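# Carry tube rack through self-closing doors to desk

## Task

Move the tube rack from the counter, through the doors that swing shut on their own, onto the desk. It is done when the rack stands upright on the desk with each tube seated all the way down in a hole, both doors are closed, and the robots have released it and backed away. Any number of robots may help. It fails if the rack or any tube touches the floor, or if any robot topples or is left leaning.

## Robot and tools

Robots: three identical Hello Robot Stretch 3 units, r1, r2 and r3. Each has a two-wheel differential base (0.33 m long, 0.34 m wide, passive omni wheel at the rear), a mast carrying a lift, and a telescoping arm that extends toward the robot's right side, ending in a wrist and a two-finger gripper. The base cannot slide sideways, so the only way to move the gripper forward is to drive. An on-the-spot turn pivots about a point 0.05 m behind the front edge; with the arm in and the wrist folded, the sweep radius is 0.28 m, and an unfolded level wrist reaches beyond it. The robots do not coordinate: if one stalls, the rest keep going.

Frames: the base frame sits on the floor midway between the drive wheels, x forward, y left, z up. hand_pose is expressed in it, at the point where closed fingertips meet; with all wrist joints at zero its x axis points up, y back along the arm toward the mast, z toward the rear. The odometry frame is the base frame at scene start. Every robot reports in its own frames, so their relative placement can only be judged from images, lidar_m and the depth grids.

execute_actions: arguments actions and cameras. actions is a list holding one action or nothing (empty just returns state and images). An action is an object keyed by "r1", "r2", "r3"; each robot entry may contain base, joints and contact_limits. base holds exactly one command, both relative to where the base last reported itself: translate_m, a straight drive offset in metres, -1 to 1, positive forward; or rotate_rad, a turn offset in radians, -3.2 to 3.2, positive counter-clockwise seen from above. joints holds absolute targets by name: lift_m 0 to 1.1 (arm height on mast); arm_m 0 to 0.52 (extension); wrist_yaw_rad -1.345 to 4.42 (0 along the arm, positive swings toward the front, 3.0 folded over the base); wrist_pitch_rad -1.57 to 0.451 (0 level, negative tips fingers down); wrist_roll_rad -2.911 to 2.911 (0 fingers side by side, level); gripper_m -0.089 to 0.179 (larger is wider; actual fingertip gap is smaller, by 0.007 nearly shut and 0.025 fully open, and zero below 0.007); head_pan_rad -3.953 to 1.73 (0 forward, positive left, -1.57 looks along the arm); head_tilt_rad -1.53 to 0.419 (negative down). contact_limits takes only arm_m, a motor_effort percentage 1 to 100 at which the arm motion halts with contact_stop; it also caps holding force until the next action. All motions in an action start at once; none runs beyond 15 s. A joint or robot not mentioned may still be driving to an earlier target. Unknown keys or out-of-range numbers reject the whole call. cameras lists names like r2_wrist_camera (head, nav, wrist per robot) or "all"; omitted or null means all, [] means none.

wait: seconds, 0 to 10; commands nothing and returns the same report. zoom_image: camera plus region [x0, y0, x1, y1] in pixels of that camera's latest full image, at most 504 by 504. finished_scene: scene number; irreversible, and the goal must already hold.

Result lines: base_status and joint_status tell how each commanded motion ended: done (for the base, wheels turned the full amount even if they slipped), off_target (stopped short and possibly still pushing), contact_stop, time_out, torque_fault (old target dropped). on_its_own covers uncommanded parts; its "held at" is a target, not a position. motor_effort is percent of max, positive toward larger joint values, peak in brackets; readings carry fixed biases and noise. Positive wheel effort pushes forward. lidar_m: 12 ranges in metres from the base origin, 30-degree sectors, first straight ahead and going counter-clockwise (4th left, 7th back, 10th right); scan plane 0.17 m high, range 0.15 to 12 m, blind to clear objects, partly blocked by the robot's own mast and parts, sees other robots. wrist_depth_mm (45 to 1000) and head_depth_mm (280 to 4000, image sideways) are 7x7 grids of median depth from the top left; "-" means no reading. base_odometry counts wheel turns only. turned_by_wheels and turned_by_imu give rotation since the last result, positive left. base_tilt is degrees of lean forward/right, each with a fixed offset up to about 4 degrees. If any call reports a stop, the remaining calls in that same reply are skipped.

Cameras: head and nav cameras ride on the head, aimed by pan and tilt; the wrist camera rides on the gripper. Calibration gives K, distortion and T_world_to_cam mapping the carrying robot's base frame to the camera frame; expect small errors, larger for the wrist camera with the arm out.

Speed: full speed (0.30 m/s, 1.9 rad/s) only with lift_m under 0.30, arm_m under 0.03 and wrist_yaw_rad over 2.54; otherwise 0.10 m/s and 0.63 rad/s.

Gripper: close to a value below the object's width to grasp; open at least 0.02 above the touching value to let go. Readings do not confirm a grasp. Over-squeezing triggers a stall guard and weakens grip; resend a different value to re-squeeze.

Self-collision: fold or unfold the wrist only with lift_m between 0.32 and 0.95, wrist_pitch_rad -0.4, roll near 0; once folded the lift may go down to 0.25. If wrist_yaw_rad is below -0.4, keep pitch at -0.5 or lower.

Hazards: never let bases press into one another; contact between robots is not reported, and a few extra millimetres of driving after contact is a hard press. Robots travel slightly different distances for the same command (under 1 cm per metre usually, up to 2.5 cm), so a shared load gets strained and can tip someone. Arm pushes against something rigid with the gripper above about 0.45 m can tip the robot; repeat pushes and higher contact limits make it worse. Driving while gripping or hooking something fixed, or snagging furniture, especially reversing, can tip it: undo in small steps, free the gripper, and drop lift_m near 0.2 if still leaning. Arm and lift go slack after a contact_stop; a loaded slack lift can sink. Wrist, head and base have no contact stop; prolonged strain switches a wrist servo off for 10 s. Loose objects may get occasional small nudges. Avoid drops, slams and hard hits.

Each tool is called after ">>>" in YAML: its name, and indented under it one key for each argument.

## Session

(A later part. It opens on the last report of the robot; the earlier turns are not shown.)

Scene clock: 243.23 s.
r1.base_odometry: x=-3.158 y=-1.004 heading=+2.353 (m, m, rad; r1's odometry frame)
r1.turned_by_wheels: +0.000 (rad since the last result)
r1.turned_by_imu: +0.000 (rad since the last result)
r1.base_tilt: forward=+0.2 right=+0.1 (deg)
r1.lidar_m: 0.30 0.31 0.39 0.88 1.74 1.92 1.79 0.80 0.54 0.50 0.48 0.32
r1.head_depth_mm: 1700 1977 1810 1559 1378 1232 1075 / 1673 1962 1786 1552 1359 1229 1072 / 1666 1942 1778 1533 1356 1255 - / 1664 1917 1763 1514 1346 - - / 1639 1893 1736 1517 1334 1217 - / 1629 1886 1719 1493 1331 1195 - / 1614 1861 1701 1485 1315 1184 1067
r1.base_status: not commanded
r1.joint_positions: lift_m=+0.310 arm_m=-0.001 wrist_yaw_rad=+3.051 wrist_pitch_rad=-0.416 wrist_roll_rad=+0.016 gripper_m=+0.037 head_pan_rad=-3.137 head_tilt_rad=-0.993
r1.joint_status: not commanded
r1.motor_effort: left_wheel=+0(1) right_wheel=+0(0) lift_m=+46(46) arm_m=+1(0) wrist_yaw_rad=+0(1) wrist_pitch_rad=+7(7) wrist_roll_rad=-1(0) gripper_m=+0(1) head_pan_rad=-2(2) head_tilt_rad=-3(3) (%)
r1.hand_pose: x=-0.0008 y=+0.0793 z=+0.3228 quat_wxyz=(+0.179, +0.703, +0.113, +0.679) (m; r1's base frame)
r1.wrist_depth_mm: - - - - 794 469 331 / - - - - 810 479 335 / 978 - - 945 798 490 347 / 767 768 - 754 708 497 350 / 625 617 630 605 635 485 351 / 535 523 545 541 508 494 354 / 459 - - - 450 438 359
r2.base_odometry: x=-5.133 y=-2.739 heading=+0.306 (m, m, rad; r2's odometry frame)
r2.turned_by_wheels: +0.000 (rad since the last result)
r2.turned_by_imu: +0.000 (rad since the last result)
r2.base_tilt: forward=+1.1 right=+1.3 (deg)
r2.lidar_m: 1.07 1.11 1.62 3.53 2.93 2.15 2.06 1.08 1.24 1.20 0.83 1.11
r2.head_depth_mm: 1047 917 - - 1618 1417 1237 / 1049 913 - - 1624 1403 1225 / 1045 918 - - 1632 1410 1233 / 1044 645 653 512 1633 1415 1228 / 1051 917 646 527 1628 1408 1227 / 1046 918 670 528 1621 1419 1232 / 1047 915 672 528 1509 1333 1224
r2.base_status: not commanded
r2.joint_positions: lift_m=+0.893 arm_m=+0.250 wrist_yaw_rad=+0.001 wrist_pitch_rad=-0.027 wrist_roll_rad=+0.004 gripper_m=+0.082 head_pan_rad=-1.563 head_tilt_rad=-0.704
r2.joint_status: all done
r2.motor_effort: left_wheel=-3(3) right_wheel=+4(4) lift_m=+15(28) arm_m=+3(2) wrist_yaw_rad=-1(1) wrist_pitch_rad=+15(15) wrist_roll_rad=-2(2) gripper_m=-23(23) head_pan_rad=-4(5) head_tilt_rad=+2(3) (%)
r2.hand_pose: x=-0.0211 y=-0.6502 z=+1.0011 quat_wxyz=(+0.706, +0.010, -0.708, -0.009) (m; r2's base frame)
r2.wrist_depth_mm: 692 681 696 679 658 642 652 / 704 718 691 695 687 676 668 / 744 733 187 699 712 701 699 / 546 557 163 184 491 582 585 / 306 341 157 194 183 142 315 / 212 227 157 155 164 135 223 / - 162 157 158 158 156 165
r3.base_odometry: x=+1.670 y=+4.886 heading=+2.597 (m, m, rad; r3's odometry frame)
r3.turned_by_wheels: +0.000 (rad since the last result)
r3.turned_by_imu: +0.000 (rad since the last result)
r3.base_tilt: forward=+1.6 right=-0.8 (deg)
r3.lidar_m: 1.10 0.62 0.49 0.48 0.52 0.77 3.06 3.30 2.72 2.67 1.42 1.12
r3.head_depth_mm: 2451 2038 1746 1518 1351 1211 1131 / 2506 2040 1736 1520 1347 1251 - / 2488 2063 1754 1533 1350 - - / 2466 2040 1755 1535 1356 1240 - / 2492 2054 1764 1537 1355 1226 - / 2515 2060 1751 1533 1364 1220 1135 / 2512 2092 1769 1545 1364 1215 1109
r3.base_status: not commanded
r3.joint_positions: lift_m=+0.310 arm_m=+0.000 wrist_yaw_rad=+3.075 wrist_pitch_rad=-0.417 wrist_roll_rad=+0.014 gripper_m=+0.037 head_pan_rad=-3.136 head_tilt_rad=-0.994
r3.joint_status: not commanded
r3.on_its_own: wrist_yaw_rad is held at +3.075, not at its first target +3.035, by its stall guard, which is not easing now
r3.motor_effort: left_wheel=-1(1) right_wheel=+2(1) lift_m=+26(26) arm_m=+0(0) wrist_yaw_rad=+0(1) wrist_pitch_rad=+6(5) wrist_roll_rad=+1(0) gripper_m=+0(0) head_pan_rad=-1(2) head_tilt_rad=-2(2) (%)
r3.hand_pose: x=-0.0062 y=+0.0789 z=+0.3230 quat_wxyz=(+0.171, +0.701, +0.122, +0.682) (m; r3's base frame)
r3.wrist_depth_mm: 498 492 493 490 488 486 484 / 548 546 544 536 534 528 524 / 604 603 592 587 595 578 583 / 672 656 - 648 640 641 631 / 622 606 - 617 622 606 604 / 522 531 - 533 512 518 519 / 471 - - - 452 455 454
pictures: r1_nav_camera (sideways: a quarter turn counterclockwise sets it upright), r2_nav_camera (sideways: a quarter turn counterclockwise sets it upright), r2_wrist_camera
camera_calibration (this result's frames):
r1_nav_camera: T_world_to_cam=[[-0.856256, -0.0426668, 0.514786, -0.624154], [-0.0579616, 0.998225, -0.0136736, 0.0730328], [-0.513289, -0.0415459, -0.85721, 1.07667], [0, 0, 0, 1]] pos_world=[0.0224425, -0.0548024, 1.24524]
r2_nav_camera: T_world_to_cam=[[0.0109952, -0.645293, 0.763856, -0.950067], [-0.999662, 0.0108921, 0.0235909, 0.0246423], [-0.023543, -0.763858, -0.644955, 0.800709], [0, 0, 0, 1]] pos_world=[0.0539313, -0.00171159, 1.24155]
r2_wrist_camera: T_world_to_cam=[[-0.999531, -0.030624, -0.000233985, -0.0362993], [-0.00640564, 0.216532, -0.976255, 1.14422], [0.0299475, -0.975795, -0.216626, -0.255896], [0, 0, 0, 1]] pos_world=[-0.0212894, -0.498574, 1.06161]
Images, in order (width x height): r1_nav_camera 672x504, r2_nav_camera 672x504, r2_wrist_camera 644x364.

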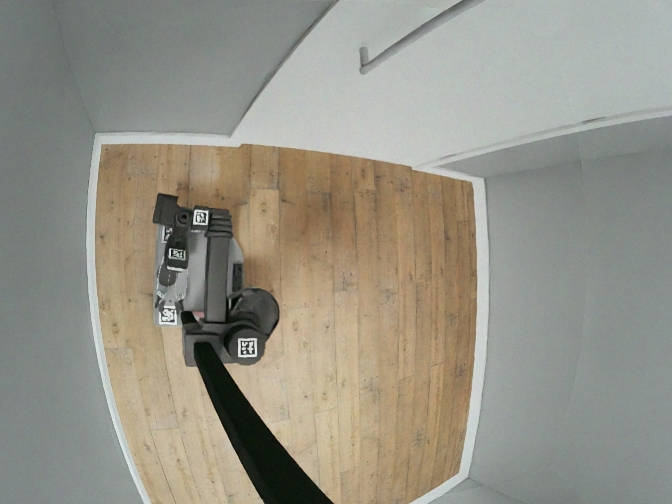

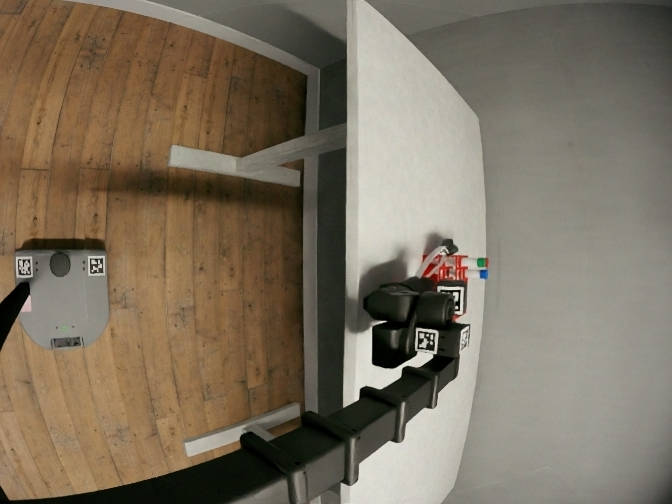

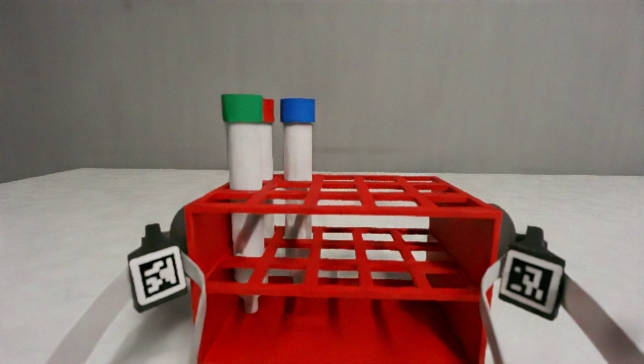

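>>> execute_actions:
  actions:
    - {"r2":{"joints":{"lift_m":0.889,"gripper_m":0.179}}}
  cameras: []

>>> execute_actions:
  actions:
    - {"r2":{"joints":{"arm_m":0.005}}}
  cameras: ["r2_wrist_camera"]

Scene clock: 249.43 s.
r1.base_odometry: x=-3.158 y=-1.004 heading=+2.353 (m, m, rad; r1's odometry frame)
r1.turned_by_wheels: +0.000 (rad since the last result)
r1.turned_by_imu: +0.002 (rad since the last result)
r1.base_tilt: forward=+0.1 right=+0.2 (deg)
r1.lidar_m: 0.30 0.31 0.39 0.87 1.74 1.92 1.79 0.79 0.54 0.50 0.48 0.32
r1.head_depth_mm: 1698 1981 1799 1555 1378 1231 1075 / 1687 1954 1801 1550 1361 1223 1072 / 1664 1959 1777 1533 1356 1252 - / 1661 1927 1758 1532 1346 - - / 1642 1908 1731 1510 1345 1218 - / 1637 1876 1730 1502 1327 1183 - / 1615 1848 1707 1481 1317 1183 1067
r1.base_status: not commanded
r1.joint_positions: lift_m=+0.310 arm_m=-0.001 wrist_yaw_rad=+3.051 wrist_pitch_rad=-0.416 wrist_roll_rad=+0.016 gripper_m=+0.037 head_pan_rad=-3.137 head_tilt_rad=-0.993
r1.joint_status: not commanded
r1.motor_effort: left_wheel=+0(1) right_wheel=+0(0) lift_m=+46(46) arm_m=+0(1) wrist_yaw_rad=-1(1) wrist_pitch_rad=+7(7) wrist_roll_rad=-1(1) gripper_m=+0(1) head_pan_rad=-2(1) head_tilt_rad=-3(3) (%)
r1.hand_pose: x=-0.0008 y=+0.0793 z=+0.3228 quat_wxyz=(+0.179, +0.703, +0.113, +0.679) (m; r1's base frame)
r1.wrist_depth_mm: - - - - 794 470 333 / - - - - 817 477 339 / 977 989 - 932 796 482 340 / 750 747 - 762 705 493 346 / 616 628 617 616 633 490 348 / 533 532 540 529 503 485 355 / 463 - - - 463 449 364
r2.base_odometry: x=-5.133 y=-2.739 heading=+0.306 (m, m, rad; r2's odometry frame)
r2.turned_by_wheels: +0.000 (rad since the last result)
r2.turned_by_imu: +0.000 (rad since the last result)
r2.base_tilt: forward=+1.1 right=+1.3 (deg)
r2.lidar_m: 1.07 1.11 1.62 3.52 2.93 2.14 2.06 1.08 1.24 1.20 0.83 1.11
r2.head_depth_mm: 1042 917 760 - 1608 1417 1229 / 1041 917 - - 1618 1422 1231 / 1045 915 - - 1623 1426 1230 / 1045 644 655 511 1616 1407 1235 / 1041 920 644 525 1620 1413 1232 / 1048 923 669 526 1626 1411 1226 / 1044 921 672 528 1511 1334 1220
r2.base_status: not commanded
r2.joint_positions: lift_m=+0.890 arm_m=+0.250 wrist_yaw_rad=+0.001 wrist_pitch_rad=-0.016 wrist_roll_rad=+0.004 gripper_m=+0.179 head_pan_rad=-1.563 head_tilt_rad=-0.704
r2.joint_status: all done
r2.motor_effort: left_wheel=-3(2) right_wheel=+3(3) lift_m=+14(14) arm_m=+2(2) wrist_yaw_rad=-1(2) wrist_pitch_rad=+9(14) wrist_roll_rad=-2(2) gripper_m=+0(99) head_pan_rad=-5(4) head_tilt_rad=+2(3) (%)
r2.hand_pose: x=-0.0211 y=-0.6505 z=+0.9999 quat_wxyz=(+0.706, +0.007, -0.708, -0.006) (m; r2's base frame)
r2.wrist_depth_mm: 703 697 691 659 671 650 654 / 713 714 697 696 675 672 679 / 759 727 185 713 707 688 683 / 587 586 164 185 433 590 608 / 305 340 166 193 187 149 349 / 225 199 157 156 164 149 - / 152 160 157 157 158 155 155
r3.base_odometry: x=+1.670 y=+4.886 heading=+2.597 (m, m, rad; r3's odometry frame)
r3.turned_by_wheels: +0.000 (rad since the last result)
r3.turned_by_imu: +0.001 (rad since the last result)
r3.base_tilt: forward=+1.7 right=-0.7 (deg)
r3.lidar_m: 1.10 0.62 0.49 0.48 0.52 0.77 3.07 3.31 2.72 2.67 1.42 1.12
r3.head_depth_mm: 2441 2047 1746 1520 1349 1214 1126 / 2479 2041 1752 1526 1354 1250 - / 2493 2054 1749 1525 1356 - - / 2493 2062 1754 1524 1355 1230 - / 2487 2055 1754 1526 1364 1228 - / 2510 2084 1764 1531 1364 1215 1135 / 2495 2063 1765 1535 1357 1222 1104
r3.base_status: not commanded
r3.joint_positions: lift_m=+0.310 arm_m=+0.000 wrist_yaw_rad=+3.075 wrist_pitch_rad=-0.417 wrist_roll_rad=+0.014 gripper_m=+0.037 head_pan_rad=-3.136 head_tilt_rad=-0.994
r3.joint_status: not commanded
r3.on_its_own: wrist_yaw_rad is held at +3.075, not at its first target +3.035, by its stall guard, which is not easing now
r3.motor_effort: left_wheel=+0(1) right_wheel=+0(2) lift_m=+26(26) arm_m=+0(1) wrist_yaw_rad=+1(0) wrist_pitch_rad=+5(5) wrist_roll_rad=+0(0) gripper_m=+0(1) head_pan_rad=-2(2) head_tilt_rad=-2(2) (%)
r3.hand_pose: x=-0.0062 y=+0.0789 z=+0.3230 quat_wxyz=(+0.171, +0.701, +0.122, +0.682) (m; r3's base frame)
r3.wrist_depth_mm: 505 497 494 490 492 485 483 / 547 543 538 538 538 529 524 / 597 607 596 590 589 587 574 / 670 668 - 650 641 642 626 / 621 612 - 618 631 607 609 / 525 532 - 535 502 512 514 / 466 - - - 450 455 449
pictures: none
No camera images: the call's "cameras" was empty. Leave "cameras" out to get every camera's image.

Scene clock: 252.47 s.
r1.base_odometry: x=-3.158 y=-1.004 heading=+2.353 (m, m, rad; r1's odometry frame)
r1.turned_by_wheels: +0.000 (rad since the last result)
r1.turned_by_imu: +0.001 (rad since the last result)
r1.base_tilt: forward=+0.2 right=+0.1 (deg)
r1.lidar_m: 0.30 0.31 0.39 0.87 1.74 1.92 1.79 0.79 0.54 0.50 0.48 0.32
r1.head_depth_mm: 1693 1987 1804 1572 1371 1229 1069 / 1675 1964 1787 1551 1365 1223 1077 / 1676 1938 1779 1535 1354 1252 - / 1649 1917 1760 1520 1343 - - / 1639 1904 1739 1517 1336 1217 - / 1625 1881 1720 1498 1325 1196 - / 1620 1853 1709 1482 1324 1185 1070
r1.base_status: not commanded
r1.joint_positions: lift_m=+0.310 arm_m=-0.001 wrist_yaw_rad=+3.051 wrist_pitch_rad=-0.416 wrist_roll_rad=+0.016 gripper_m=+0.037 head_pan_rad=-3.137 head_tilt_rad=-0.993
r1.joint_status: not commanded
r1.motor_effort: left_wheel=+0(0) right_wheel=+0(0) lift_m=+46(46) arm_m=+1(0) wrist_yaw_rad=-1(1) wrist_pitch_rad=+6(7) wrist_roll_rad=-1(1) gripper_m=-1(1) head_pan_rad=-2(1) head_tilt_rad=-3(3) (%)
r1.hand_pose: x=-0.0008 y=+0.0793 z=+0.3228 quat_wxyz=(+0.179, +0.703, +0.113, +0.679) (m; r1's base frame)
r1.wrist_depth_mm: - - - - 799 464 332 / - - - - 816 483 342 / - 989 - 916 822 479 343 / 756 778 - 749 724 493 344 / 616 623 627 620 636 496 347 / 534 540 544 541 507 502 353 / 461 - - - 459 433 359
r2.base_odometry: x=-5.133 y=-2.739 heading=+0.306 (m, m, rad; r2's odometry frame)
r2.turned_by_wheels: +0.000 (rad since the last result)
r2.turned_by_imu: +0.000 (rad since the last result)
r2.base_tilt: forward=+1.1 right=+1.3 (deg)
r2.lidar_m: 1.07 1.11 1.63 3.53 2.93 2.14 2.06 1.08 1.24 1.20 0.83 1.11
r2.head_depth_mm: 1048 921 671 545 1668 - - / 1044 918 668 525 1626 - - / 1051 912 645 527 - - - / 1044 645 660 528 1605 1385 1226 / 1044 915 672 544 1644 1409 1231 / 1047 920 669 528 1630 1422 1225 / 1047 917 672 528 1515 1332 1222
r2.base_status: not commanded
r2.joint_positions: lift_m=+0.889 arm_m=+0.005 wrist_yaw_rad=+0.001 wrist_pitch_rad=-0.017 wrist_roll_rad=+0.004 gripper_m=+0.179 head_pan_rad=-1.563 head_tilt_rad=-0.704
r2.joint_status: all done
r2.motor_effort: left_wheel=-3(2) right_wheel=+4(4) lift_m=+15(14) arm_m=-4(4) wrist_yaw_rad=-1(1) wrist_pitch_rad=+9(9) wrist_roll_rad=-2(2) gripper_m=+0(1) head_pan_rad=-5(5) head_tilt_rad=+1(2) (%)
r2.hand_pose: x=-0.0213 y=-0.4061 z=+0.9998 quat_wxyz=(+0.706, +0.006, -0.708, -0.006) (m; r2's base frame)
r2.wrist_depth_mm: 967 932 934 910 914 883 904 / 962 948 962 951 945 928 923 / 988 - 979 941 956 938 939 / 578 582 584 456 604 603 617 / 312 340 315 316 319 317 354 / 227 201 213 214 215 209 - / 174 173 170 169 165 164 160
r3.base_odometry: x=+1.670 y=+4.886 heading=+2.597 (m, m, rad; r3's odometry frame)
r3.turned_by_wheels: +0.000 (rad since the last result)
r3.turned_by_imu: +0.000 (rad since the last result)
r3.base_tilt: forward=+1.7 right=-0.7 (deg)
r3.lidar_m: 1.10 0.62 0.49 0.48 0.52 0.77 3.06 3.32 2.71 2.67 1.42 1.12
r3.head_depth_mm: 2442 2056 1734 1524 1350 1212 1136 / 2478 2045 1742 1531 1354 1251 - / 2487 2046 1748 1527 1351 - - / 2477 2076 1759 1524 1358 1231 - / 2498 2067 1766 1537 1347 1221 - / 2508 2063 1773 1528 1351 1219 1136 / 2510 2055 1783 1530 1362 1219 1111
r3.base_status: not commanded
r3.joint_positions: lift_m=+0.310 arm_m=+0.000 wrist_yaw_rad=+3.075 wrist_pitch_rad=-0.417 wrist_roll_rad=+0.014 gripper_m=+0.037 head_pan_rad=-3.136 head_tilt_rad=-0.994
r3.joint_status: not commanded
r3.on_its_own: wrist_yaw_rad is held at +3.075, not at its first target +3.035, by its stall guard, which is not easing now
r3.motor_effort: left_wheel=-1(1) right_wheel=+2(2) lift_m=+26(26) arm_m=+1(1) wrist_yaw_rad=+1(1) wrist_pitch_rad=+6(5) wrist_roll_rad=+0(1) gripper_m=+0(0) head_pan_rad=-3(3) head_tilt_rad=-3(3) (%)
r3.hand_pose: x=-0.0062 y=+0.0789 z=+0.3230 quat_wxyz=(+0.171, +0.701, +0.122, +0.682) (m; r3's base frame)
r3.wrist_depth_mm: 503 497 497 493 490 484 480 / 543 541 540 536 530 534 528 / 600 606 607 591 587 586 581 / 668 657 - 645 632 634 636 / 613 609 - 608 629 614 604 / 523 526 - 538 508 518 521 / 468 - - - 448 454 449
pictures: r2_wrist_camera
camera_calibration (this result's frames):
r2_wrist_camera: T_world_to_cam=[[-0.999548, -0.0300593, 0.0000767406, -0.0290508], [-0.00627818, 0.206267, -0.978476, 1.08817], [0.0293965, -0.978034, -0.206363, -0.0291758], [0, 0, 0, 1]] pos_world=[-0.0213483, -0.253863, 1.05873]
Images, in order (width x height): r2_wrist_camera 644x364.

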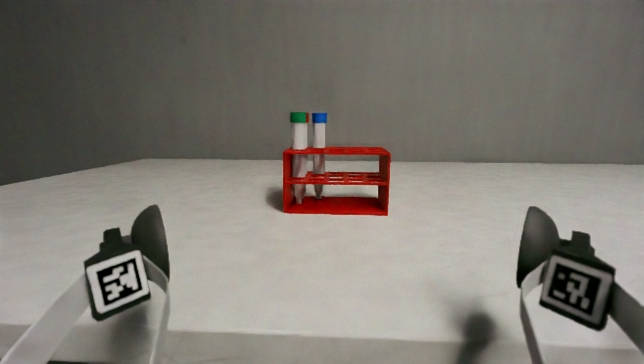

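>>> finished_scene:
  scene: 2

The scene is finished: the task was done.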